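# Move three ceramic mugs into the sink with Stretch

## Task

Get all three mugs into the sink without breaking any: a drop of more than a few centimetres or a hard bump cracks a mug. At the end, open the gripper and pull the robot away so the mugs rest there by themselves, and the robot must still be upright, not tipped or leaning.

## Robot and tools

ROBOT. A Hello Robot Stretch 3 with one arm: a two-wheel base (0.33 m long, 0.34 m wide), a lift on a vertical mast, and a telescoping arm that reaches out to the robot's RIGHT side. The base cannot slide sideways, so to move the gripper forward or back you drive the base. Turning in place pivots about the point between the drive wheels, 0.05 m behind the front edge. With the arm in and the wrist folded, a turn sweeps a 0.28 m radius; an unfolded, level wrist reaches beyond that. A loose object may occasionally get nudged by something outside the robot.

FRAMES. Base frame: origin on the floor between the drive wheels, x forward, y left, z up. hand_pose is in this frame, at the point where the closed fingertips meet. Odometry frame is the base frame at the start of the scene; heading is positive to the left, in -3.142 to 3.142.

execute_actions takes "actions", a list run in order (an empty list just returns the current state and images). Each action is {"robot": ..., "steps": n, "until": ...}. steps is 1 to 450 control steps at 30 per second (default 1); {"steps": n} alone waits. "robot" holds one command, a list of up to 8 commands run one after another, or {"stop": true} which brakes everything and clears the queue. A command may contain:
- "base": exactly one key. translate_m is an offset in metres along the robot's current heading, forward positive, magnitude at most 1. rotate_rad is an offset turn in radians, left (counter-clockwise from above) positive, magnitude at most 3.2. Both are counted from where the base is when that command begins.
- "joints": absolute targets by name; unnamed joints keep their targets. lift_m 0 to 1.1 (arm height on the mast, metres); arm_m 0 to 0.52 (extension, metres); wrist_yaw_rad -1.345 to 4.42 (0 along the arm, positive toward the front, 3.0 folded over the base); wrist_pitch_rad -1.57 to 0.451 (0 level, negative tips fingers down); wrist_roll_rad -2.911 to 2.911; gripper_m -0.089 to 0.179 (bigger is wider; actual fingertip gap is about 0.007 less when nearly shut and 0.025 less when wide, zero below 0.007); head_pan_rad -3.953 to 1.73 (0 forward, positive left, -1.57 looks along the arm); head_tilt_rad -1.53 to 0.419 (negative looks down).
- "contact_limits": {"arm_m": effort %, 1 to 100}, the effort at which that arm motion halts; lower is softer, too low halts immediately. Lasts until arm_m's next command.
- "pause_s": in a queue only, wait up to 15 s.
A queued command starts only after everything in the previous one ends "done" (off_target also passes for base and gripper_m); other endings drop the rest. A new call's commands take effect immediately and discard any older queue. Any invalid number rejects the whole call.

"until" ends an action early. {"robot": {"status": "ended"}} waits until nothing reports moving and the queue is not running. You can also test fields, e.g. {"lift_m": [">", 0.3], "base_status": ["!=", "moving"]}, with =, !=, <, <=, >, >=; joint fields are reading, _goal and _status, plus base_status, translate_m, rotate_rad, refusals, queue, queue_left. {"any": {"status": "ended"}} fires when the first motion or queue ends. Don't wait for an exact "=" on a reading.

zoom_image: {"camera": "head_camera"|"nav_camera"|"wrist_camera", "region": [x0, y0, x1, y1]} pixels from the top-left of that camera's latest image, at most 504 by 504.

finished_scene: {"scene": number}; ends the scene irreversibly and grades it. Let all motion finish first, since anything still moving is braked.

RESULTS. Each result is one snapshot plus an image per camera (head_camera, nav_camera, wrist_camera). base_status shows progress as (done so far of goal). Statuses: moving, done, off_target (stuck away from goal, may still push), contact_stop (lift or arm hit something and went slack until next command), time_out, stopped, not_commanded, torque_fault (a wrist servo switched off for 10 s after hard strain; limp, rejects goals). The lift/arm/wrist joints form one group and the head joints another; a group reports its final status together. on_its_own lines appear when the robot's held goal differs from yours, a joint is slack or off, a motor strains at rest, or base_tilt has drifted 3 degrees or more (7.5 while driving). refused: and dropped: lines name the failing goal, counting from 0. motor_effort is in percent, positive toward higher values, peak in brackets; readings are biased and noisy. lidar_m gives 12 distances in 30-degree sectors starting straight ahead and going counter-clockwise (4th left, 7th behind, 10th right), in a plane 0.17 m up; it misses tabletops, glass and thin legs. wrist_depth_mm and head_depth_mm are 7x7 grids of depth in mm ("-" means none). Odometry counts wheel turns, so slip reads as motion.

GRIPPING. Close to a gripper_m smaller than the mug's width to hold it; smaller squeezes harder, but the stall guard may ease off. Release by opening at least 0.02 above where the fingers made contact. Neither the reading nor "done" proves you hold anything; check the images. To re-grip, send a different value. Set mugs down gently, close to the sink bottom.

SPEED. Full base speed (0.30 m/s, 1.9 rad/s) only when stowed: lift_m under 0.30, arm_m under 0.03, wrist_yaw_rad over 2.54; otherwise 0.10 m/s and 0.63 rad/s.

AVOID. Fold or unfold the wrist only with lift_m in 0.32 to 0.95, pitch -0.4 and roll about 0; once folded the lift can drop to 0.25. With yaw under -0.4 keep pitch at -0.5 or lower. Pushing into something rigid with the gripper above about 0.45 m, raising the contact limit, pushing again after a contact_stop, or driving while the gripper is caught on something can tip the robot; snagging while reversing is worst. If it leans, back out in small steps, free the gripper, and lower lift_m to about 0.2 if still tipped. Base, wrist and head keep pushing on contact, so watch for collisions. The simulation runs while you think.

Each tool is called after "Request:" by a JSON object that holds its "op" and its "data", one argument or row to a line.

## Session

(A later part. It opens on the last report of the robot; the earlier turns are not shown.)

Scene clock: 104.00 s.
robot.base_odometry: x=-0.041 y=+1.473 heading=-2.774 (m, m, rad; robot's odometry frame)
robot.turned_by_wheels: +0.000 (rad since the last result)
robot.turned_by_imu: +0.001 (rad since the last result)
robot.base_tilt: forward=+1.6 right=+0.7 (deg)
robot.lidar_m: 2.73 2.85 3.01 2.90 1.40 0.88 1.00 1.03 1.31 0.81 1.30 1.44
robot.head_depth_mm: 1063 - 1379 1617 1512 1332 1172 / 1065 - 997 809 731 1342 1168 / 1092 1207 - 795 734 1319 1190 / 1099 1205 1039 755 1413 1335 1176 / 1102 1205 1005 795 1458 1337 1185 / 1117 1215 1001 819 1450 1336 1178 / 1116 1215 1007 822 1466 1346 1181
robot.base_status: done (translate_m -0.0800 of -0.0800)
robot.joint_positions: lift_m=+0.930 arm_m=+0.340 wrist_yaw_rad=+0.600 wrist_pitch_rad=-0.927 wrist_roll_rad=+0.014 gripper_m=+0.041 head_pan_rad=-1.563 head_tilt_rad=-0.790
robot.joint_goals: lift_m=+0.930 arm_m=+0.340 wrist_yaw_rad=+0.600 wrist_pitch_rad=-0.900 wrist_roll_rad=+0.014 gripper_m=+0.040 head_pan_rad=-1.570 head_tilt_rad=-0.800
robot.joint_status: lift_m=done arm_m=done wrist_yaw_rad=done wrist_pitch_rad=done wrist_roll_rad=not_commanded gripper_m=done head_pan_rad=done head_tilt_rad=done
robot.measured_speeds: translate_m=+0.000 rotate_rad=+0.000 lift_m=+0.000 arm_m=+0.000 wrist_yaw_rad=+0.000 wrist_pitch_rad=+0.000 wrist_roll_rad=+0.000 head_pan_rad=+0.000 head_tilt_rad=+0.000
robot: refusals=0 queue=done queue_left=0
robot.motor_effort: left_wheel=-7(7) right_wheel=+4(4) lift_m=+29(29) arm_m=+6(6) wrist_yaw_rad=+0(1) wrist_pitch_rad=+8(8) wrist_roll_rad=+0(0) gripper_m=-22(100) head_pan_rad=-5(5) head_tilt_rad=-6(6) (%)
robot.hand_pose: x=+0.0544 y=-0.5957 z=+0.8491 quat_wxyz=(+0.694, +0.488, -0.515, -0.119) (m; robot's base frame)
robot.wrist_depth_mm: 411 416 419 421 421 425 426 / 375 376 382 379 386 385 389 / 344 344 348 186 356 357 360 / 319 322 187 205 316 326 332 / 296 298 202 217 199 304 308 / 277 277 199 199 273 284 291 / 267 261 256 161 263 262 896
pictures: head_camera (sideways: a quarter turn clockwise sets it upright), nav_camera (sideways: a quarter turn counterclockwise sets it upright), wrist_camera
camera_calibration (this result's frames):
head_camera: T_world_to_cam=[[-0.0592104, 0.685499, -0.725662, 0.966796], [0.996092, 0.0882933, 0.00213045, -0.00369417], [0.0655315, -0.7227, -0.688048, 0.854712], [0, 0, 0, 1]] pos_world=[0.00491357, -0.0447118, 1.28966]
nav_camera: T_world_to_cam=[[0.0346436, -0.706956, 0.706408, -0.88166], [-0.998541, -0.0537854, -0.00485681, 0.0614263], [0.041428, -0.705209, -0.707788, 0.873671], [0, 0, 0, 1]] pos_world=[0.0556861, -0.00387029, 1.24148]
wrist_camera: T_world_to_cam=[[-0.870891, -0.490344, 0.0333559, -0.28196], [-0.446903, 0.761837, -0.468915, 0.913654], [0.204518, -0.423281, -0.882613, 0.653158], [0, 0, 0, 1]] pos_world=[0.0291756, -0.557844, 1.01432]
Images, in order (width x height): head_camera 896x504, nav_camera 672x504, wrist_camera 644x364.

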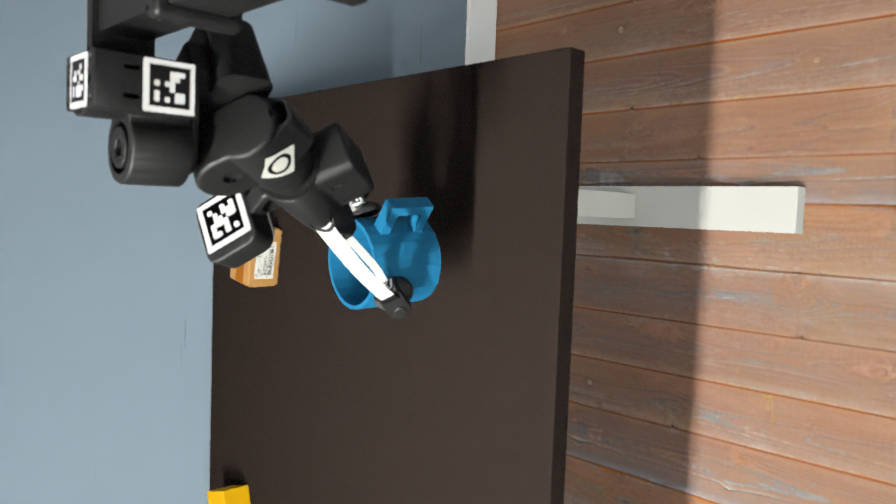

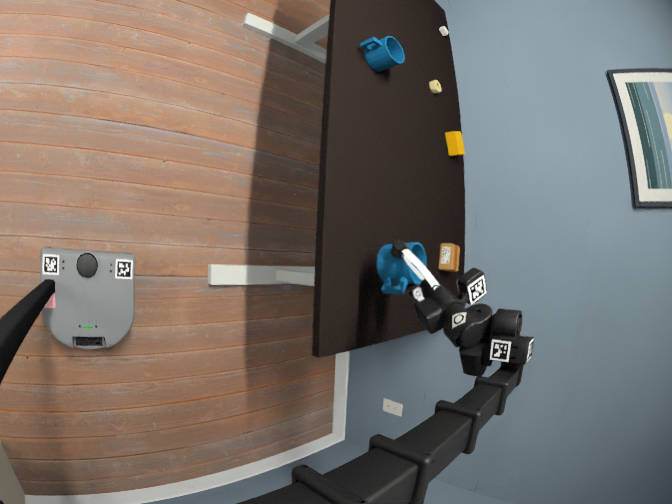

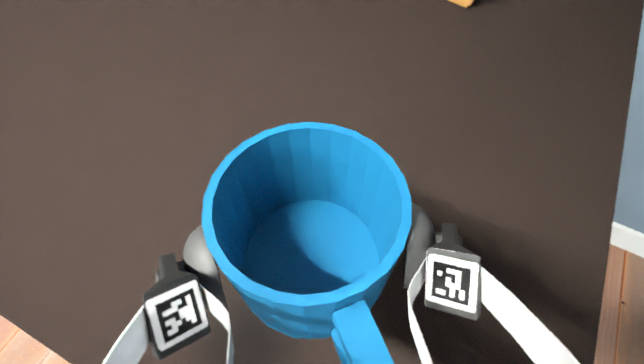

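Request:
{"op": "execute_actions", "data": {
  "actions": [
    {"robot":[{"joints":{"gripper_m":0.01,"arm_m":0.0,"wrist_pitch_rad":-0.4}},{"base":{"rotate_rad":1.443},"joints":{"wrist_yaw_rad":2.6,"lift_m":0.5,"head_tilt_rad":-1.2}}],"steps":450,"until":{"robot":{"status":"ended"}}}
  ]
}}

Scene clock: 127.70 s.
robot.base_odometry: x=-0.041 y=+1.473 heading=-1.331 (m, m, rad; robot's odometry frame)
robot.turned_by_wheels: +1.443 (rad since the last result)
robot.turned_by_imu: +1.435 (rad since the last result)
robot.base_tilt: forward=+1.3 right=+0.6 (deg)
robot.lidar_m: 2.90 1.49 0.88 1.00 1.01 1.24 0.81 1.26 1.45 2.73 2.78 2.84
robot.head_depth_mm: 1769 1595 1471 1349 1269 1170 1108 / 1780 1613 1485 1359 1286 - - / 1789 1635 1490 1376 1296 - - / 1798 1645 1492 1373 1285 1203 1118 / 1807 1654 1511 1380 1281 1193 708 / 1825 1658 1514 1386 1290 1200 1122 / 1841 1684 1529 1396 1286 1209 1126
robot.base_status: done (rotate_rad +1.4427 of +1.4430)
robot.joint_positions: lift_m=+0.500 arm_m=+0.000 wrist_yaw_rad=+2.598 wrist_pitch_rad=-0.445 wrist_roll_rad=+0.014 gripper_m=+0.042 head_pan_rad=-1.563 head_tilt_rad=-1.185
robot.joint_goals: lift_m=+0.500 arm_m=+0.000 wrist_yaw_rad=+2.600 wrist_pitch_rad=-0.400 wrist_roll_rad=+0.014 gripper_m=+0.041 head_pan_rad=-1.570 head_tilt_rad=-1.200
robot.joint_status: lift_m=done arm_m=done wrist_yaw_rad=done wrist_pitch_rad=done wrist_roll_rad=not_commanded gripper_m=done head_pan_rad=done head_tilt_rad=done
robot.measured_speeds: translate_m=+0.000 rotate_rad=+0.000 lift_m=+0.000 arm_m=+0.000 wrist_yaw_rad=+0.000 wrist_pitch_rad=+0.000 wrist_roll_rad=+0.000 head_pan_rad=+0.000 head_tilt_rad=+0.000
robot: refusals=0 queue=done queue_left=0
robot.on_its_own: gripper_m is held at +0.041, not at your +0.010, by its stall guard, which is not easing now
robot.motor_effort: left_wheel=-7(13) right_wheel=+5(9) lift_m=+24(30) arm_m=-5(6) wrist_yaw_rad=+2(3) wrist_pitch_rad=+13(14) wrist_roll_rad=+0(0) gripper_m=-22(100) head_pan_rad=-4(4) head_tilt_rad=-10(44) (%)
robot.hand_pose: x=+0.0930 y=+0.0436 z=+0.5066 quat_wxyz=(+0.336, +0.710, -0.037, +0.617) (m; robot's base frame)
robot.wrist_depth_mm: 784 915 921 - - - - / 817 975 - - - - - / 850 - - - - - - / 891 - 197 194 - - - / 892 903 192 219 179 857 846 / 776 763 130 126 146 751 714 / 688 680 622 137 625 632 628
pictures: head_camera (sideways: a quarter turn clockwise sets it upright), nav_camera (sideways: a quarter turn counterclockwise sets it upright), wrist_camera
camera_calibration (this result's frames):
head_camera: T_world_to_cam=[[-0.0608187, 0.911932, -0.405809, 0.550098], [0.996156, 0.0811306, 0.0330222, -0.0439031], [0.0630375, -0.402241, -0.913361, 1.14764], [0, 0, 0, 1]] pos_world=[0.00484601, -0.0364622, 1.2729]
nav_camera: T_world_to_cam=[[0.0361813, -0.924339, 0.379853, -0.456248], [-0.998588, -0.048232, -0.022252, 0.0840662], [0.0388895, -0.378512, -0.924779, 1.15576], [0, 0, 0, 1]] pos_world=[0.0555082, 0.0197956, 1.244]
wrist_camera: T_world_to_cam=[[0.804427, -0.593958, -0.0105841, -0.0524639], [-0.343882, -0.451061, -0.823583, 0.50617], [0.484399, 0.666152, -0.567096, 0.380192], [0, 0, 0, 1]] pos_world=[0.0321011, -0.0561138, 0.631924]
Images, in order (width x height): head_camera 896x504, nav_camera 672x504, wrist_camera 644x364.

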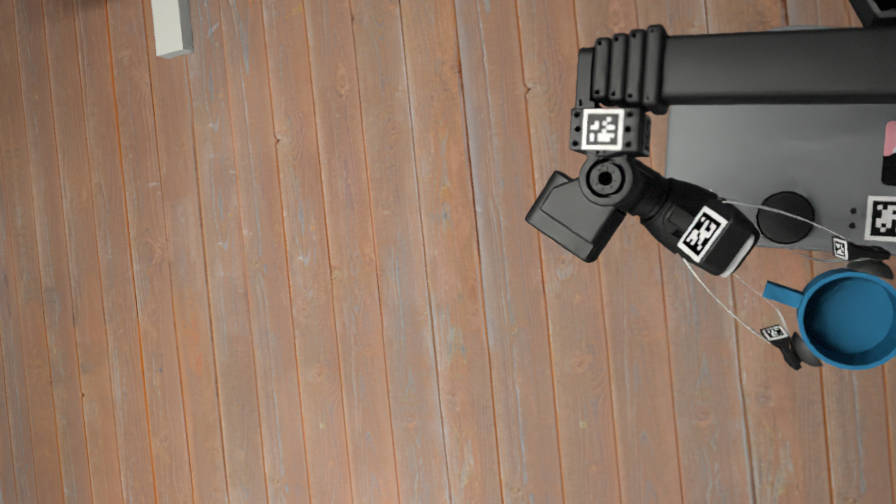

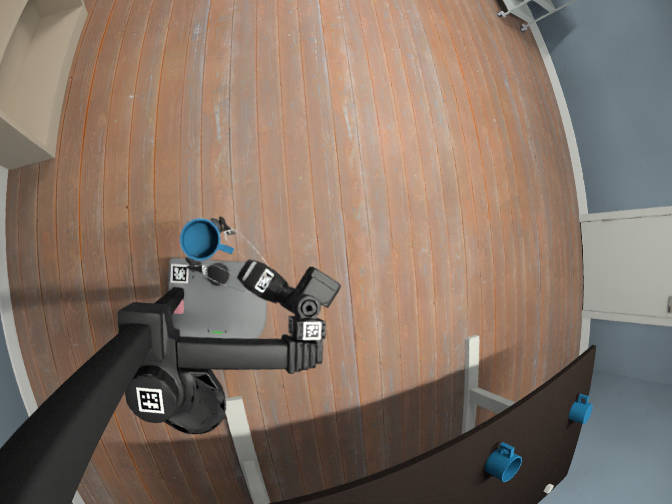

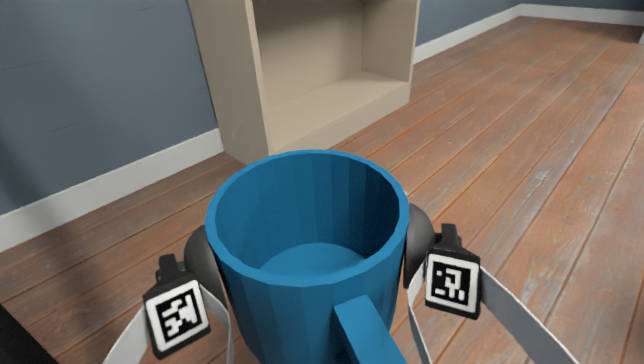

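Request:
{"op": "execute_actions", "data": {
  "actions": [
    {"robot":[{"joints":{"lift_m":0.29,"head_pan_rad":0,"head_tilt_rad":-0.7}},{"base":{"translate_m":1.0}},{"base":{"translate_m":1.0}},{"base":{"translate_m":0.46},"joints":{"lift_m":0.9}},{"base":{"rotate_rad":1.68},"joints":{"lift_m":1.09,"wrist_yaw_rad":1.5,"head_pan_rad":-1.57}}],"steps":450,"until":{"robot":{"status":"ended"}}},
    {"steps":300,"until":{"robot":{"status":"ended"}}}
  ]
}}

Scene clock: 155.03 s.
robot.base_odometry: x=+0.543 y=-0.917 heading=+0.349 (m, m, rad; robot's odometry frame)
robot.turned_by_wheels: +1.680 (rad since the last result)
robot.turned_by_imu: +1.690 (rad since the last result)
robot.base_tilt: forward=+1.5 right=+0.5 (deg)
robot.lidar_m: 1.37 1.41 1.53 3.25 3.34 2.52 1.77 0.72 0.51 0.48 0.49 0.65
robot.head_depth_mm: - - - - - 776 972 / - - - - 699 782 976 / 925 1008 958 - - 836 989 / 903 933 977 - - 855 994 / 930 991 985 - - - 1003 / 935 1008 980 - - 851 1013 / 937 1015 - - - 856 1022
robot.base_status: done (rotate_rad +1.6797 of +1.6800)
robot.joint_positions: lift_m=+1.090 arm_m=+0.000 wrist_yaw_rad=+1.502 wrist_pitch_rad=-0.446 wrist_roll_rad=+0.014 gripper_m=+0.042 head_pan_rad=-1.563 head_tilt_rad=-0.704
robot.joint_goals: lift_m=+1.090 arm_m=+0.000 wrist_yaw_rad=+1.500 wrist_pitch_rad=-0.400 wrist_roll_rad=+0.014 gripper_m=+0.041 head_pan_rad=-1.570 head_tilt_rad=-0.700
robot.joint_status: lift_m=done arm_m=done wrist_yaw_rad=done wrist_pitch_rad=done wrist_roll_rad=not_commanded gripper_m=done head_pan_rad=done head_tilt_rad=done
robot.measured_speeds: translate_m=+0.000 rotate_rad=+0.000 lift_m=+0.000 arm_m=+0.000 wrist_yaw_rad=+0.000 wrist_pitch_rad=+0.000 wrist_roll_rad=+0.000 head_pan_rad=+0.000 head_tilt_rad=+0.000
robot: refusals=0 queue=done queue_left=0
robot.on_its_own: gripper_m is held at +0.041, not at your +0.010, by its stall guard, which is not easing now
robot.motor_effort: left_wheel=-8(14) right_wheel=+5(8) lift_m=+29(28) arm_m=-5(5) wrist_yaw_rad=-1(4) wrist_pitch_rad=+13(13) wrist_roll_rad=+0(0) gripper_m=-22(22) head_pan_rad=-4(54) head_tilt_rad=+2(41) (%)
robot.hand_pose: x=+0.1989 y=-0.1607 z=+1.0963 quat_wxyz=(+0.608, +0.587, -0.401, +0.352) (m; robot's base frame)
robot.wrist_depth_mm: - - - - - - 934 / - - - - - - 951 / - - - - - - 922 / - - 197 195 - 518 495 / - - 193 219 179 480 415 / - - 130 126 145 476 368 / - - 176 136 739 588 369
pictures: head_camera (sideways: a quarter turn clockwise sets it upright), nav_camera (sideways: a quarter turn counterclockwise sets it upright), wrist_camera
camera_calibration (this result's frames):
head_camera: T_world_to_cam=[[-0.058805, 0.619954, -0.782432, 1.04079], [0.99608, 0.0883251, -0.00487843, 0.00543085], [0.0660839, -0.779651, -0.622717, 0.769729], [0, 0, 0, 1]] pos_world=[0.00492726, -0.0455996, 1.29369]
nav_camera: T_world_to_cam=[[0.0342538, -0.643004, 0.765096, -0.958146], [-0.998531, -0.0541842, -0.000832804, 0.0561878], [0.0419916, -0.763943, -0.643916, 0.79059], [0, 0, 0, 1]] pos_world=[0.0557273, -0.0090819, 1.24219]
wrist_camera: T_world_to_cam=[[-0.160314, -0.987009, -0.0105716, -0.124003], [-0.558491, 0.0995332, -0.823517, 1.06725], [0.813871, -0.126118, -0.567193, 0.606664], [0, 0, 0, 1]] pos_world=[0.0824233, -0.152108, 1.22168]
Images, in order (width x height): head_camera 896x504, nav_camera 672x504, wrist_camera 644x364.

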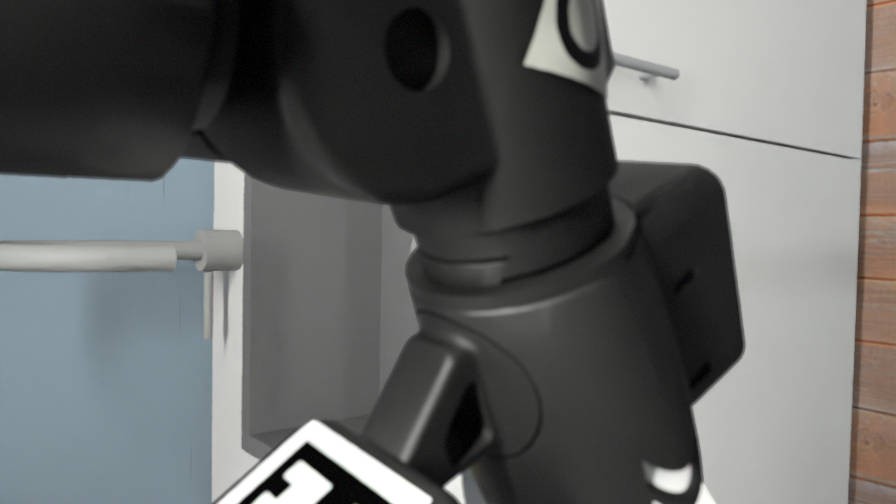

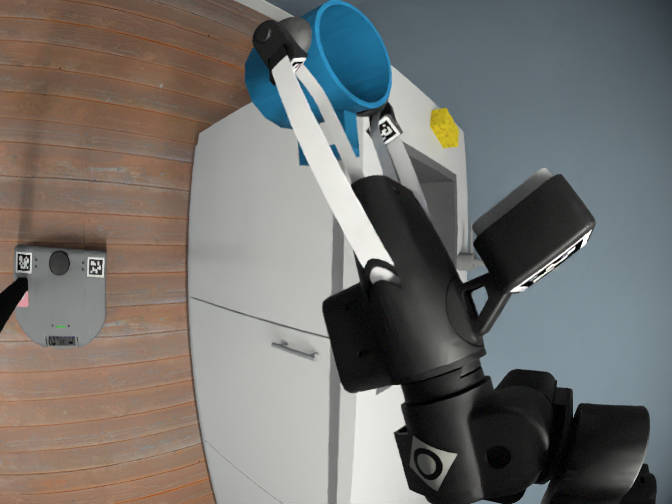

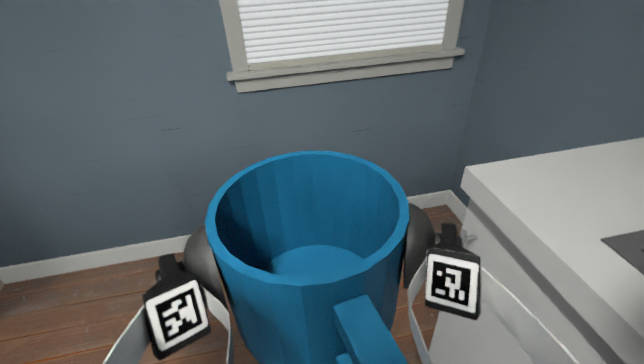

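Request:
{"op": "execute_actions", "data": {
  "actions": [
    {"robot":{"base":{"translate_m":0.22},"joints":{"wrist_yaw_rad":0,"arm_m":0.3,"wrist_pitch_rad":-0.7}},"steps":450,"until":{"robot":{"status":"ended"}}}
  ]
}}

Scene clock: 164.77 s.
robot.base_odometry: x=+0.750 y=-0.842 heading=+0.349 (m, m, rad; robot's odometry frame)
robot.turned_by_wheels: +0.000 (rad since the last result)
robot.turned_by_imu: +0.002 (rad since the last result)
robot.base_tilt: forward=+1.5 right=+0.6 (deg)
robot.lidar_m: 1.16 1.18 1.40 3.67 3.76 2.74 1.98 0.70 0.50 0.47 0.48 1.22
robot.head_depth_mm: - 977 953 597 631 758 948 / - 901 957 601 636 763 952 / 910 608 594 601 638 768 960 / 918 987 947 605 641 772 971 / 922 996 784 607 648 779 977 / 924 1001 781 607 650 786 988 / 931 1043 1103 606 650 863 1222
robot.base_status: done (translate_m +0.2200 of +0.2200)
robot.joint_positions: lift_m=+1.090 arm_m=+0.300 wrist_yaw_rad=+0.001 wrist_pitch_rad=-0.733 wrist_roll_rad=+0.014 gripper_m=+0.042 head_pan_rad=-1.563 head_tilt_rad=-0.704
robot.joint_goals: lift_m=+1.090 arm_m=+0.300 wrist_yaw_rad=+0.000 wrist_pitch_rad=-0.700 wrist_roll_rad=+0.014 gripper_m=+0.041 head_pan_rad=-1.570 head_tilt_rad=-0.700
robot.joint_status: lift_m=done arm_m=done wrist_yaw_rad=done wrist_pitch_rad=done wrist_roll_rad=not_commanded gripper_m=done head_pan_rad=done head_tilt_rad=done
robot.measured_speeds: translate_m=+0.000 rotate_rad=+0.000 lift_m=+0.000 arm_m=+0.000 wrist_yaw_rad=+0.000 wrist_pitch_rad=+0.000 wrist_roll_rad=+0.000 head_pan_rad=+0.000 head_tilt_rad=+0.000
robot: refusals=0 queue=done queue_left=0
robot.on_its_own: gripper_m is held at +0.041, not at your +0.010, by its stall guard, which is not easing now
robot.motor_effort: left_wheel=-7(8) right_wheel=+4(6) lift_m=+29(29) arm_m=+6(5) wrist_yaw_rad=+0(3) wrist_pitch_rad=+9(14) wrist_roll_rad=+0(0) gripper_m=-21(22) head_pan_rad=-4(5) head_tilt_rad=+2(3) (%)
robot.hand_pose: x=-0.0214 y=-0.6189 z=+1.0392 quat_wxyz=(+0.656, +0.252, -0.664, -0.255) (m; robot's base frame)
robot.wrist_depth_mm: 497 507 510 531 519 504 538 / 497 464 467 465 470 484 454 / 338 399 463 495 527 537 425 / 310 352 194 194 590 580 430 / 313 316 193 220 180 535 440 / 287 286 131 127 147 499 449 / 261 261 274 138 439 438 433
pictures: head_camera (sideways: a quarter turn clockwise sets it upright), nav_camera (sideways: a quarter turn counterclockwise sets it upright), wrist_camera
camera_calibration (this result's frames):
head_camera: T_world_to_cam=[[-0.0587208, 0.619962, -0.782432, 1.04079], [0.996092, 0.0881898, -0.00487842, 0.00543076], [0.0659781, -0.77966, -0.622717, 0.769729], [0, 0, 0, 1]] pos_world=[0.00492106, -0.0455995, 1.29369]
nav_camera: T_world_to_cam=[[0.0341665, -0.643009, 0.765096, -0.958145], [-0.998538, -0.0540486, -0.000832812, 0.0561878], [0.0418878, -0.763949, -0.643916, 0.790591], [0, 0, 0, 1]] pos_world=[0.055726, -0.00908862, 1.24219]
wrist_camera: T_world_to_cam=[[-0.995769, 0.0904948, 0.0159764, 0.00920442], [0.0602482, 0.774185, -0.630085, 1.17253], [-0.0693881, -0.626456, -0.776362, 0.584595], [0, 0, 0, 1]] pos_world=[-0.0209135, -0.542367, 1.19251]
Images, in order (width x height): head_camera 896x504, nav_camera 672x504, wrist_camera 644x364.

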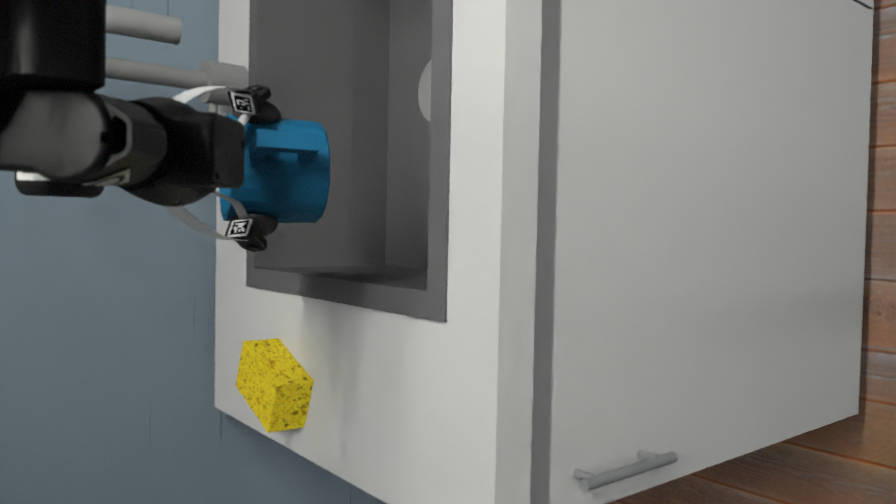

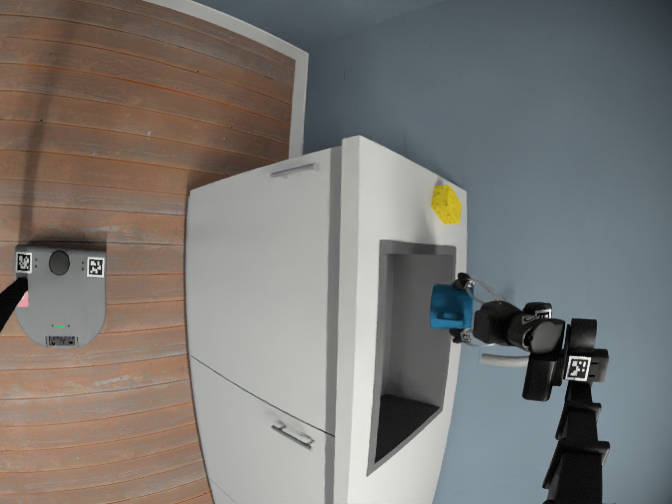

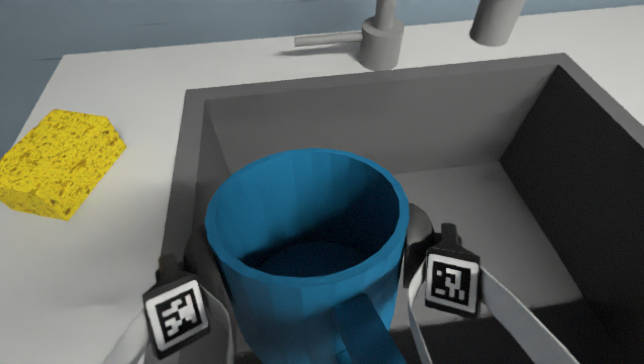

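Request:
{"op": "execute_actions", "data": {
  "actions": [
    {"robot":[{"joints":{"arm_m":0.45,"wrist_pitch_rad":-0.8}},{"joints":{"lift_m":0.9}}],"steps":450,"until":{"robot":{"status":"ended"}}}
  ]
}}

Scene clock: 177.37 s.
robot.base_odometry: x=+0.750 y=-0.842 heading=+0.349 (m, m, rad; robot's odometry frame)
robot.turned_by_wheels: +0.000 (rad since the last result)
robot.turned_by_imu: +0.001 (rad since the last result)
robot.base_tilt: forward=+1.6 right=+0.6 (deg)
robot.lidar_m: 1.15 1.18 1.39 3.67 3.79 2.75 1.99 0.70 0.50 0.47 0.48 1.21
robot.head_depth_mm: 780 930 977 586 632 757 948 / 916 - 985 598 636 764 952 / 915 989 - 600 640 767 962 / 925 991 950 604 643 772 970 / 923 994 777 603 645 781 980 / 924 1003 781 605 649 782 987 / 931 1037 1102 606 651 865 1221
robot.base_status: done (translate_m +0.2200 of +0.2200)
robot.joint_positions: lift_m=+0.900 arm_m=+0.450 wrist_yaw_rad=+0.001 wrist_pitch_rad=-0.830 wrist_roll_rad=+0.014 gripper_m=+0.042 head_pan_rad=-1.563 head_tilt_rad=-0.704
robot.joint_goals: lift_m=+0.900 arm_m=+0.450 wrist_yaw_rad=+0.000 wrist_pitch_rad=-0.800 wrist_roll_rad=+0.014 gripper_m=+0.041 head_pan_rad=-1.570 head_tilt_rad=-0.700
robot.joint_status: lift_m=done arm_m=done wrist_yaw_rad=done wrist_pitch_rad=done wrist_roll_rad=not_commanded gripper_m=done head_pan_rad=done head_tilt_rad=done
robot.measured_speeds: translate_m=+0.000 rotate_rad=+0.000 lift_m=+0.000 arm_m=+0.000 wrist_yaw_rad=+0.000 wrist_pitch_rad=+0.000 wrist_roll_rad=+0.000 head_pan_rad=+0.000 head_tilt_rad=+0.000
robot: refusals=0 queue=done queue_left=0
robot.on_its_own: gripper_m is held at +0.041, not at your +0.010, by its stall guard, which is not easing now
robot.motor_effort: left_wheel=-7(7) right_wheel=+4(4) lift_m=+25(30) arm_m=+6(3) wrist_yaw_rad=+0(1) wrist_pitch_rad=+8(10) wrist_roll_rad=+0(0) gripper_m=-21(22) head_pan_rad=-5(5) head_tilt_rad=+3(3) (%)
robot.hand_pose: x=-0.0214 y=-0.7497 z=+0.8334 quat_wxyz=(+0.643, +0.283, -0.651, -0.287) (m; robot's base frame)
robot.wrist_depth_mm: 174 219 230 241 252 265 277 / 169 243 267 280 294 310 329 / 165 243 317 327 347 357 366 / 159 232 194 196 323 328 327 / 155 222 194 221 179 299 301 / 151 197 131 127 148 278 276 / 147 181 245 139 251 253 255
pictures: head_camera (sideways: a quarter turn clockwise sets it upright), nav_camera (sideways: a quarter turn counterclockwise sets it upright), wrist_camera
camera_calibration (this result's frames):
head_camera: T_world_to_cam=[[-0.0587151, 0.619962, -0.782432, 1.04079], [0.996093, 0.0881806, -0.00487841, 0.00543074], [0.0659708, -0.779661, -0.622717, 0.76973], [0, 0, 0, 1]] pos_world=[0.00492064, -0.0455995, 1.29369]
nav_camera: T_world_to_cam=[[0.0341605, -0.64301, 0.765096, -0.958145], [-0.998538, -0.0540393, -0.000832817, 0.0561878], [0.0418807, -0.763949, -0.643916, 0.790591], [0, 0, 0, 1]] pos_world=[0.0557259, -0.00908908, 1.24219]
wrist_camera: T_world_to_cam=[[-0.995749, 0.0887088, 0.0247917, 0.0155924], [0.0603474, 0.831662, -0.551994, 1.12215], [-0.069585, -0.548151, -0.83348, 0.449181], [0, 0, 0, 1]] pos_world=[-0.0209366, -0.688414, 0.993417]
Images, in order (width x height): head_camera 896x504, nav_camera 672x504, wrist_camera 644x364.

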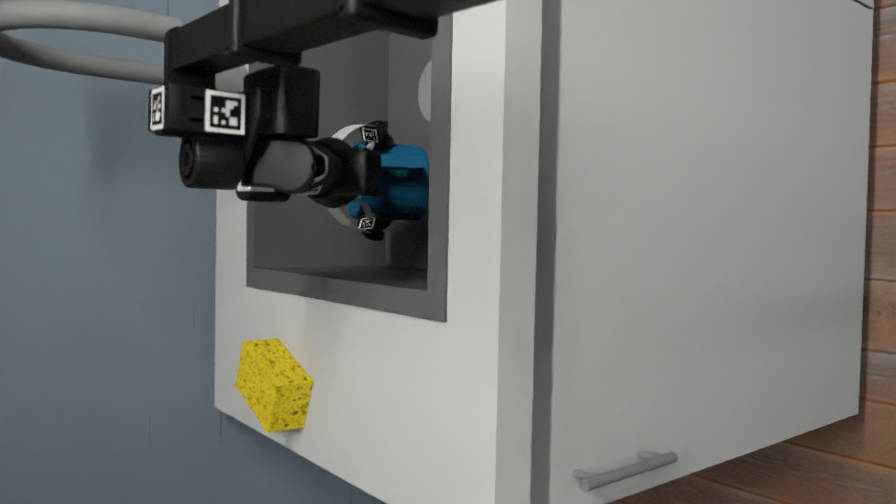

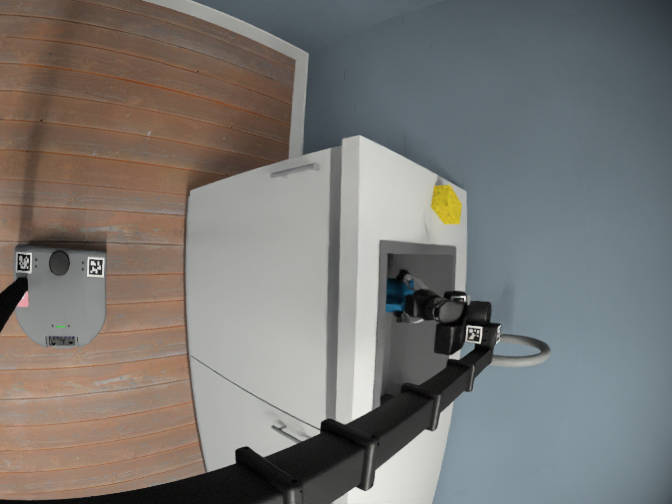

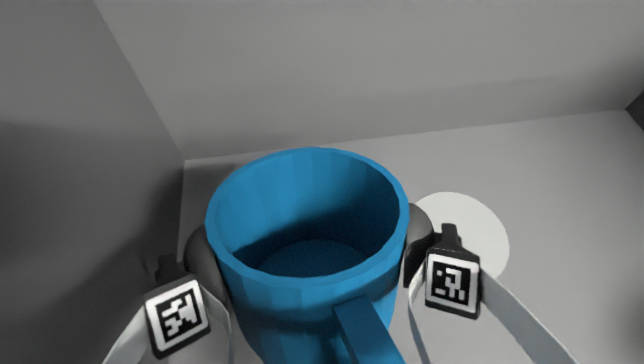

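Request:
{"op": "execute_actions", "data": {
  "actions": [
    {"robot":{"joints":{"lift_m":0.862}},"steps":450,"until":{"robot":{"status":"ended"}}}
  ]
}}

Scene clock: 185.07 s.
robot.base_odometry: x=+0.750 y=-0.842 heading=+0.349 (m, m, rad; robot's odometry frame)
robot.turned_by_wheels: +0.000 (rad since the last result)
robot.turned_by_imu: +0.000 (rad since the last result)
robot.base_tilt: forward=+1.5 right=+0.7 (deg)
robot.lidar_m: 1.15 1.18 1.39 3.67 3.77 2.74 1.98 0.70 0.50 0.47 0.48 1.21
robot.head_depth_mm: 780 975 - 599 639 759 950 / 913 983 - 598 635 761 952 / 912 986 - 585 638 766 965 / 920 993 951 602 641 771 968 / 926 996 780 606 647 776 981 / 929 1003 781 604 651 786 988 / 932 1029 1104 606 651 863 1220
robot.base_status: done (translate_m +0.2200 of +0.2200)
robot.joint_positions: lift_m=+0.862 arm_m=+0.450 wrist_yaw_rad=+0.001 wrist_pitch_rad=-0.830 wrist_roll_rad=+0.014 gripper_m=+0.042 head_pan_rad=-1.563 head_tilt_rad=-0.704
robot.joint_goals: lift_m=+0.862 arm_m=+0.450 wrist_yaw_rad=+0.000 wrist_pitch_rad=-0.800 wrist_roll_rad=+0.014 gripper_m=+0.041 head_pan_rad=-1.570 head_tilt_rad=-0.700
robot.joint_status: lift_m=done arm_m=done wrist_yaw_rad=done wrist_pitch_rad=done wrist_roll_rad=not_commanded gripper_m=done head_pan_rad=done head_tilt_rad=done
robot.measured_speeds: translate_m=+0.000 rotate_rad=+0.000 lift_m=+0.000 arm_m=+0.000 wrist_yaw_rad=+0.000 wrist_pitch_rad=+0.000 wrist_roll_rad=+0.000 head_pan_rad=+0.000 head_tilt_rad=+0.000
robot: refusals=0 queue=done queue_left=0
robot.on_its_own: gripper_m is held at +0.041, not at your +0.010, by its stall guard, which is not easing now
robot.motor_effort: left_wheel=-7(7) right_wheel=+4(4) lift_m=+24(24) arm_m=+5(6) wrist_yaw_rad=-1(1) wrist_pitch_rad=+8(9) wrist_roll_rad=+0(0) gripper_m=-21(21) head_pan_rad=-5(4) head_tilt_rad=+2(3) (%)
robot.hand_pose: x=-0.0214 y=-0.7497 z=+0.7954 quat_wxyz=(+0.643, +0.284, -0.651, -0.287) (m; robot's base frame)
robot.wrist_depth_mm: 175 218 231 241 253 264 278 / 169 243 265 279 294 312 331 / 164 242 303 311 313 316 314 / 159 233 195 195 279 283 284 / 156 223 194 220 179 258 258 / 151 199 131 127 148 240 239 / 147 182 212 139 215 218 221
pictures: head_camera (sideways: a quarter turn clockwise sets it upright), nav_camera (sideways: a quarter turn counterclockwise sets it upright), wrist_camera
camera_calibration (this result's frames):
head_camera: T_world_to_cam=[[-0.0587153, 0.619962, -0.782432, 1.04079], [0.996093, 0.0881809, -0.0048784, 0.00543074], [0.0659711, -0.779661, -0.622717, 0.76973], [0, 0, 0, 1]] pos_world=[0.00492066, -0.0455995, 1.29369]
nav_camera: T_world_to_cam=[[0.0341608, -0.64301, 0.765096, -0.958145], [-0.998538, -0.0540396, -0.00083282, 0.0561878], [0.041881, -0.763949, -0.643916, 0.790591], [0, 0, 0, 1]] pos_world=[0.0557259, -0.00908906, 1.24219]
wrist_camera: T_world_to_cam=[[-0.995749, 0.0887042, 0.0248085, 0.0165149], [0.0603473, 0.831765, -0.551838, 1.10108], [-0.0695852, -0.547995, -0.833582, 0.417705], [0, 0, 0, 1]] pos_world=[-0.0209366, -0.688407, 0.955401]
Images, in order (width x height): head_camera 896x504, nav_camera 672x504, wrist_camera 644x364.

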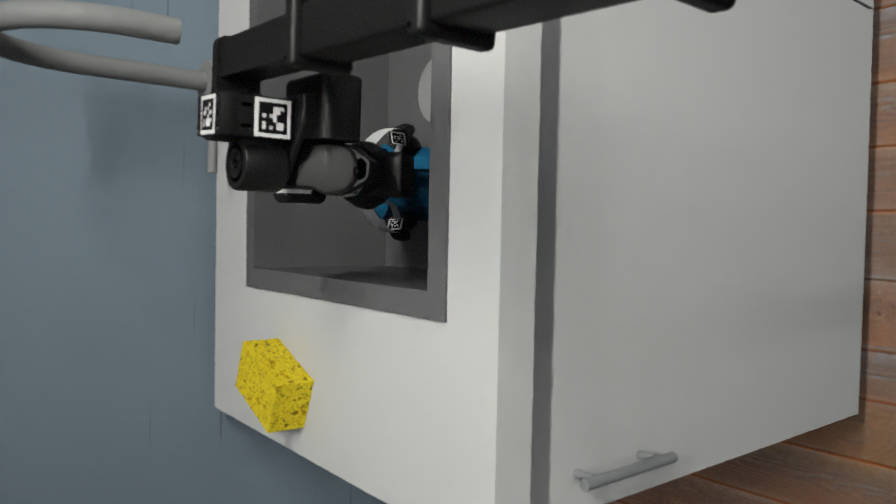

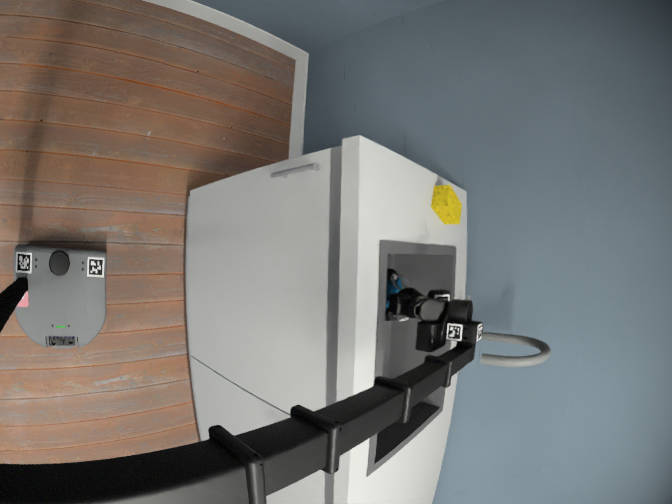

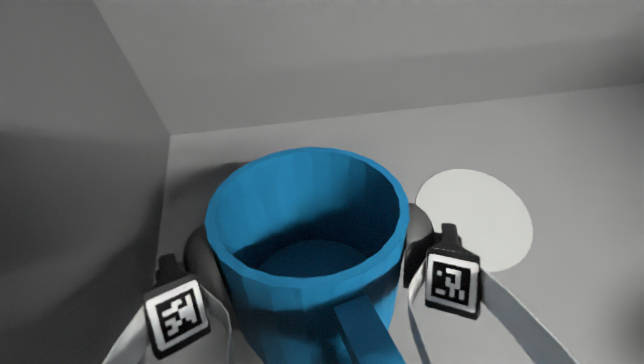

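Request:
{"op": "execute_actions", "data": {
  "actions": [
    {"robot":{"joints":{"lift_m":0.845}},"steps":450,"until":{"robot":{"status":"ended"}}}
  ]
}}

Scene clock: 189.83 s.
robot.base_odometry: x=+0.750 y=-0.842 heading=+0.349 (m, m, rad; robot's odometry frame)
robot.turned_by_wheels: +0.000 (rad since the last result)
robot.turned_by_imu: +0.000 (rad since the last result)
robot.base_tilt: forward=+1.5 right=+0.7 (deg)
robot.lidar_m: 1.15 1.19 1.39 3.67 3.77 2.74 1.99 0.70 0.50 0.47 0.48 1.21
robot.head_depth_mm: 776 980 - 599 639 757 949 / 914 971 - 600 636 763 953 / 917 987 - 586 638 765 961 / 922 992 951 604 642 773 970 / 924 994 781 604 645 778 981 / 925 997 779 604 648 787 987 / 929 1034 1106 606 654 865 1220
robot.base_status: done (translate_m +0.2200 of +0.2200)
robot.joint_positions: lift_m=+0.845 arm_m=+0.450 wrist_yaw_rad=+0.001 wrist_pitch_rad=-0.824 wrist_roll_rad=+0.014 gripper_m=+0.042 head_pan_rad=-1.563 head_tilt_rad=-0.704
robot.joint_goals: lift_m=+0.845 arm_m=+0.450 wrist_yaw_rad=+0.000 wrist_pitch_rad=-0.800 wrist_roll_rad=+0.014 gripper_m=+0.041 head_pan_rad=-1.570 head_tilt_rad=-0.700
robot.joint_status: lift_m=done arm_m=done wrist_yaw_rad=done wrist_pitch_rad=done wrist_roll_rad=not_commanded gripper_m=done head_pan_rad=done head_tilt_rad=done
robot.measured_speeds: translate_m=+0.000 rotate_rad=+0.000 lift_m=+0.000 arm_m=+0.000 wrist_yaw_rad=+0.000 wrist_pitch_rad=+0.000 wrist_roll_rad=+0.000 head_pan_rad=+0.000 head_tilt_rad=+0.000
robot: refusals=0 queue=done queue_left=0
robot.on_its_own: gripper_m is held at +0.041, not at your +0.010, by its stall guard, which is not easing now
robot.motor_effort: left_wheel=-7(7) right_wheel=+4(4) lift_m=+22(24) arm_m=+6(6) wrist_yaw_rad=+0(1) wrist_pitch_rad=+7(8) wrist_roll_rad=+0(0) gripper_m=-21(22) head_pan_rad=-5(4) head_tilt_rad=+2(2) (%)
robot.hand_pose: x=-0.0214 y=-0.7509 z=+0.7795 quat_wxyz=(+0.644, +0.282, -0.652, -0.285) (m; robot's base frame)
robot.wrist_depth_mm: 175 219 230 240 250 263 275 / 169 241 263 278 293 309 316 / 164 243 289 294 296 295 297 / 159 232 194 194 260 264 267 / 155 221 192 220 179 241 243 / 151 198 129 126 145 226 222 / 147 182 200 137 203 205 206
pictures: head_camera (sideways: a quarter turn clockwise sets it upright), nav_camera (sideways: a quarter turn counterclockwise sets it upright), wrist_camera
camera_calibration (this result's frames):
head_camera: T_world_to_cam=[[-0.0587152, 0.619962, -0.782432, 1.04079], [0.996093, 0.0881807, -0.00487841, 0.00543075], [0.0659709, -0.779661, -0.622717, 0.769729], [0, 0, 0, 1]] pos_world=[0.00492064, -0.0455995, 1.29369]
nav_camera: T_world_to_cam=[[0.0341606, -0.64301, 0.765096, -0.958145], [-0.998538, -0.0540394, -0.000832815, 0.0561878], [0.0418808, -0.763949, -0.643916, 0.790591], [0, 0, 0, 1]] pos_world=[0.0557259, -0.00908908, 1.24219]
wrist_camera: T_world_to_cam=[[-0.995749, 0.0888539, 0.024255, 0.0175672], [0.0603494, 0.828347, -0.556956, 1.09478], [-0.0695793, -0.553125, -0.830188, 0.39725], [0, 0, 0, 1]] pos_world=[-0.0209361, -0.688685, 0.939107]
Images, in order (width x height): head_camera 896x504, nav_camera 672x504, wrist_camera 644x364.

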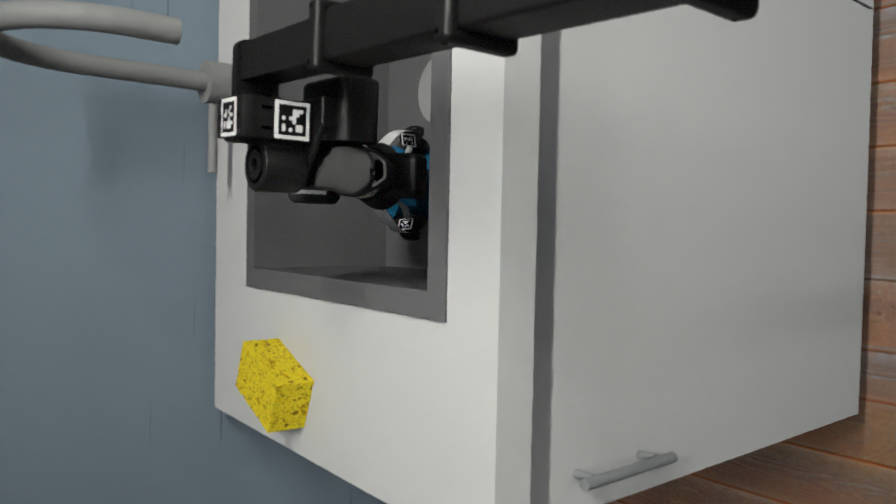

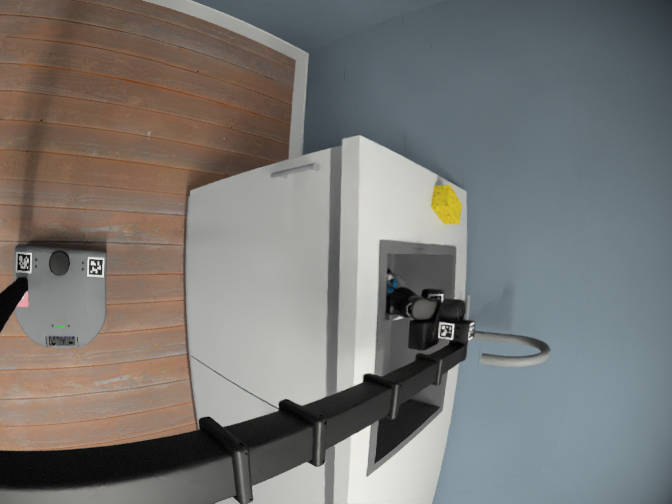

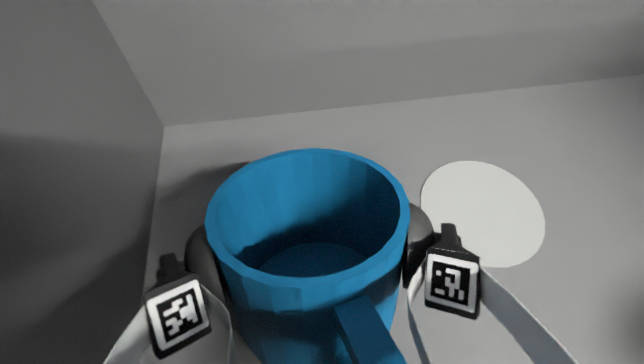

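Request:
{"op": "execute_actions", "data": {
  "actions": [
    {"robot":[{"joints":{"gripper_m":0.13}},{"joints":{"lift_m":1.03}},{"joints":{"arm_m":0.0,"wrist_pitch_rad":-0.4}}],"steps":450,"until":{"robot":{"status":"ended"}}},
    {"robot":[{"base":{"rotate_rad":1.813},"joints":{"wrist_yaw_rad":2.6,"lift_m":0.29}},{"base":{"translate_m":1.0}},{"base":{"translate_m":1.0}},{"base":{"translate_m":0.507},"joints":{"lift_m":0.9}},{"base":{"rotate_rad":1.347},"joints":{"lift_m":1.0,"wrist_yaw_rad":0,"wrist_pitch_rad":-0.9,"gripper_m":0.17}},{"joints":{"arm_m":0.25}}],"steps":450,"until":{"robot":{"status":"ended"}}},
    {"steps":450,"until":{"robot":{"status":"ended"}}}
  ]
}}

Scene clock: 237.97 s.
robot.base_odometry: x=-0.646 y=+1.240 heading=-2.775 (m, m, rad; robot's odometry frame)
robot.turned_by_wheels: +3.159 (rad since the last result)
robot.turned_by_imu: +3.162 (rad since the last result)
robot.base_tilt: forward=+1.5 right=+0.6 (deg)
robot.lidar_m: 2.12 2.20 2.42 2.92 2.39 1.43 1.62 1.66 1.00 1.23 0.98 1.68
robot.head_depth_mm: 1015 - 1074 887 737 1344 1219 / 1034 - - 875 740 1374 1220 / 1051 1162 - 877 740 1381 1219 / 1056 1172 1168 803 721 1375 1215 / 1064 1189 1165 906 739 1368 1213 / 1070 1185 1167 905 741 1378 1217 / 1072 1189 1173 907 741 1378 1218
robot.base_status: done (rotate_rad +1.3467 of +1.3470)
robot.joint_positions: lift_m=+1.000 arm_m=+0.250 wrist_yaw_rad=+0.001 wrist_pitch_rad=-0.908 wrist_roll_rad=+0.014 gripper_m=+0.170 head_pan_rad=-1.563 head_tilt_rad=-0.704
robot.joint_goals: lift_m=+1.000 arm_m=+0.250 wrist_yaw_rad=+0.000 wrist_pitch_rad=-0.900 wrist_roll_rad=+0.014 gripper_m=+0.170 head_pan_rad=-1.570 head_tilt_rad=-0.700
robot.joint_status: lift_m=done arm_m=done wrist_yaw_rad=done wrist_pitch_rad=done wrist_roll_rad=not_commanded gripper_m=done head_pan_rad=done head_tilt_rad=done
robot.measured_speeds: translate_m=+0.000 rotate_rad=+0.000 lift_m=+0.000 arm_m=+0.000 wrist_yaw_rad=+0.000 wrist_pitch_rad=+0.000 wrist_roll_rad=+0.000 head_pan_rad=+0.000 head_tilt_rad=+0.000
robot: refusals=0 queue=done queue_left=0
robot.motor_effort: left_wheel=-7(15) right_wheel=+5(9) lift_m=+27(30) arm_m=+6(7) wrist_yaw_rad=-1(2) wrist_pitch_rad=+2(7) wrist_roll_rad=+0(0) gripper_m=+0(89) head_pan_rad=-5(4) head_tilt_rad=+2(2) (%)
robot.hand_pose: x=-0.0215 y=-0.5332 z=+0.9218 quat_wxyz=(+0.631, +0.308, -0.639, -0.312) (m; robot's base frame)
robot.wrist_depth_mm: 527 533 532 544 541 543 540 / 478 479 486 479 491 488 491 / 438 441 441 444 446 445 449 / 404 405 372 408 408 412 410 / 373 377 363 378 377 388 383 / 352 350 341 350 350 356 358 / - 326 326 328 329 332 326
pictures: head_camera (sideways: a quarter turn clockwise sets it upright), nav_camera (sideways: a quarter turn counterclockwise sets it upright), wrist_camera
camera_calibration (this result's frames):
head_camera: T_world_to_cam=[[-0.0586952, 0.619964, -0.782432, 1.04079], [0.996095, 0.0881486, -0.00487841, 0.00543073], [0.0659458, -0.779663, -0.622717, 0.76973], [0, 0, 0, 1]] pos_world=[0.00491918, -0.0455994, 1.29369]
nav_camera: T_world_to_cam=[[0.0341399, -0.643011, 0.765096, -0.958145], [-0.99854, -0.0540073, -0.000832815, 0.0561878], [0.0418562, -0.763951, -0.643916, 0.790591], [0, 0, 0, 1]] pos_world=[0.0557256, -0.00909067, 1.24219]
wrist_camera: T_world_to_cam=[[-0.995737, 0.0866255, 0.0316702, -0.0132813], [0.0604427, 0.872221, -0.485363, 0.951076], [-0.0696682, -0.481379, -0.873739, 0.714231], [0, 0, 0, 1]] pos_world=[-0.0209512, -0.484582, 1.08609]
Images, in order (width x height): head_camera 896x504, nav_camera 672x504, wrist_camera 644x364.

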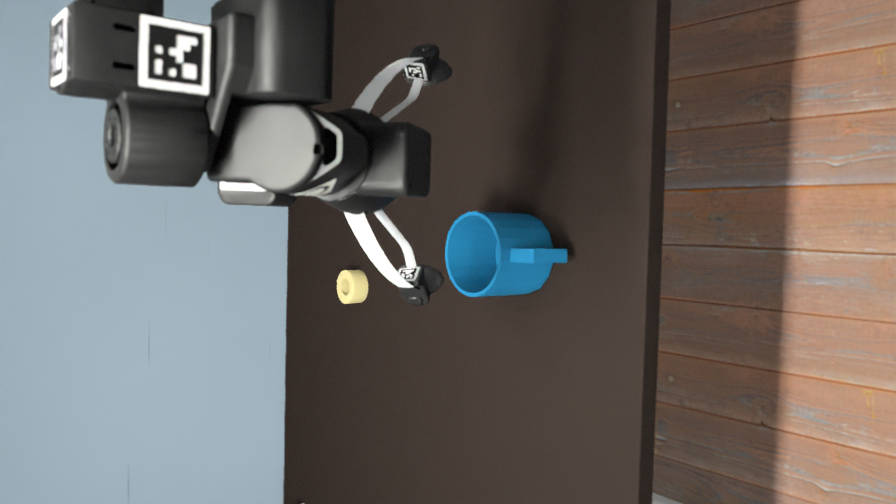

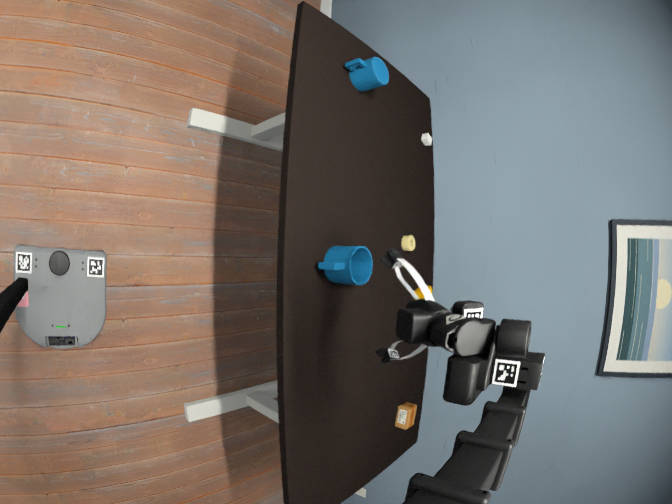

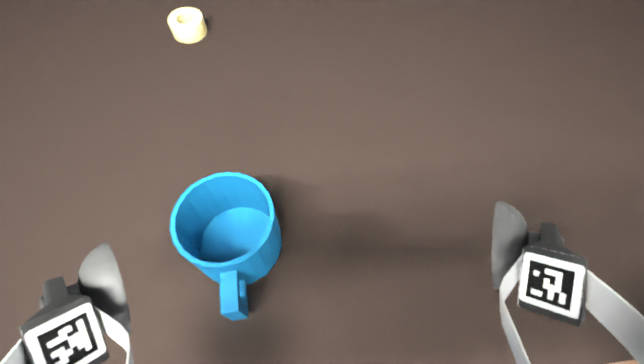

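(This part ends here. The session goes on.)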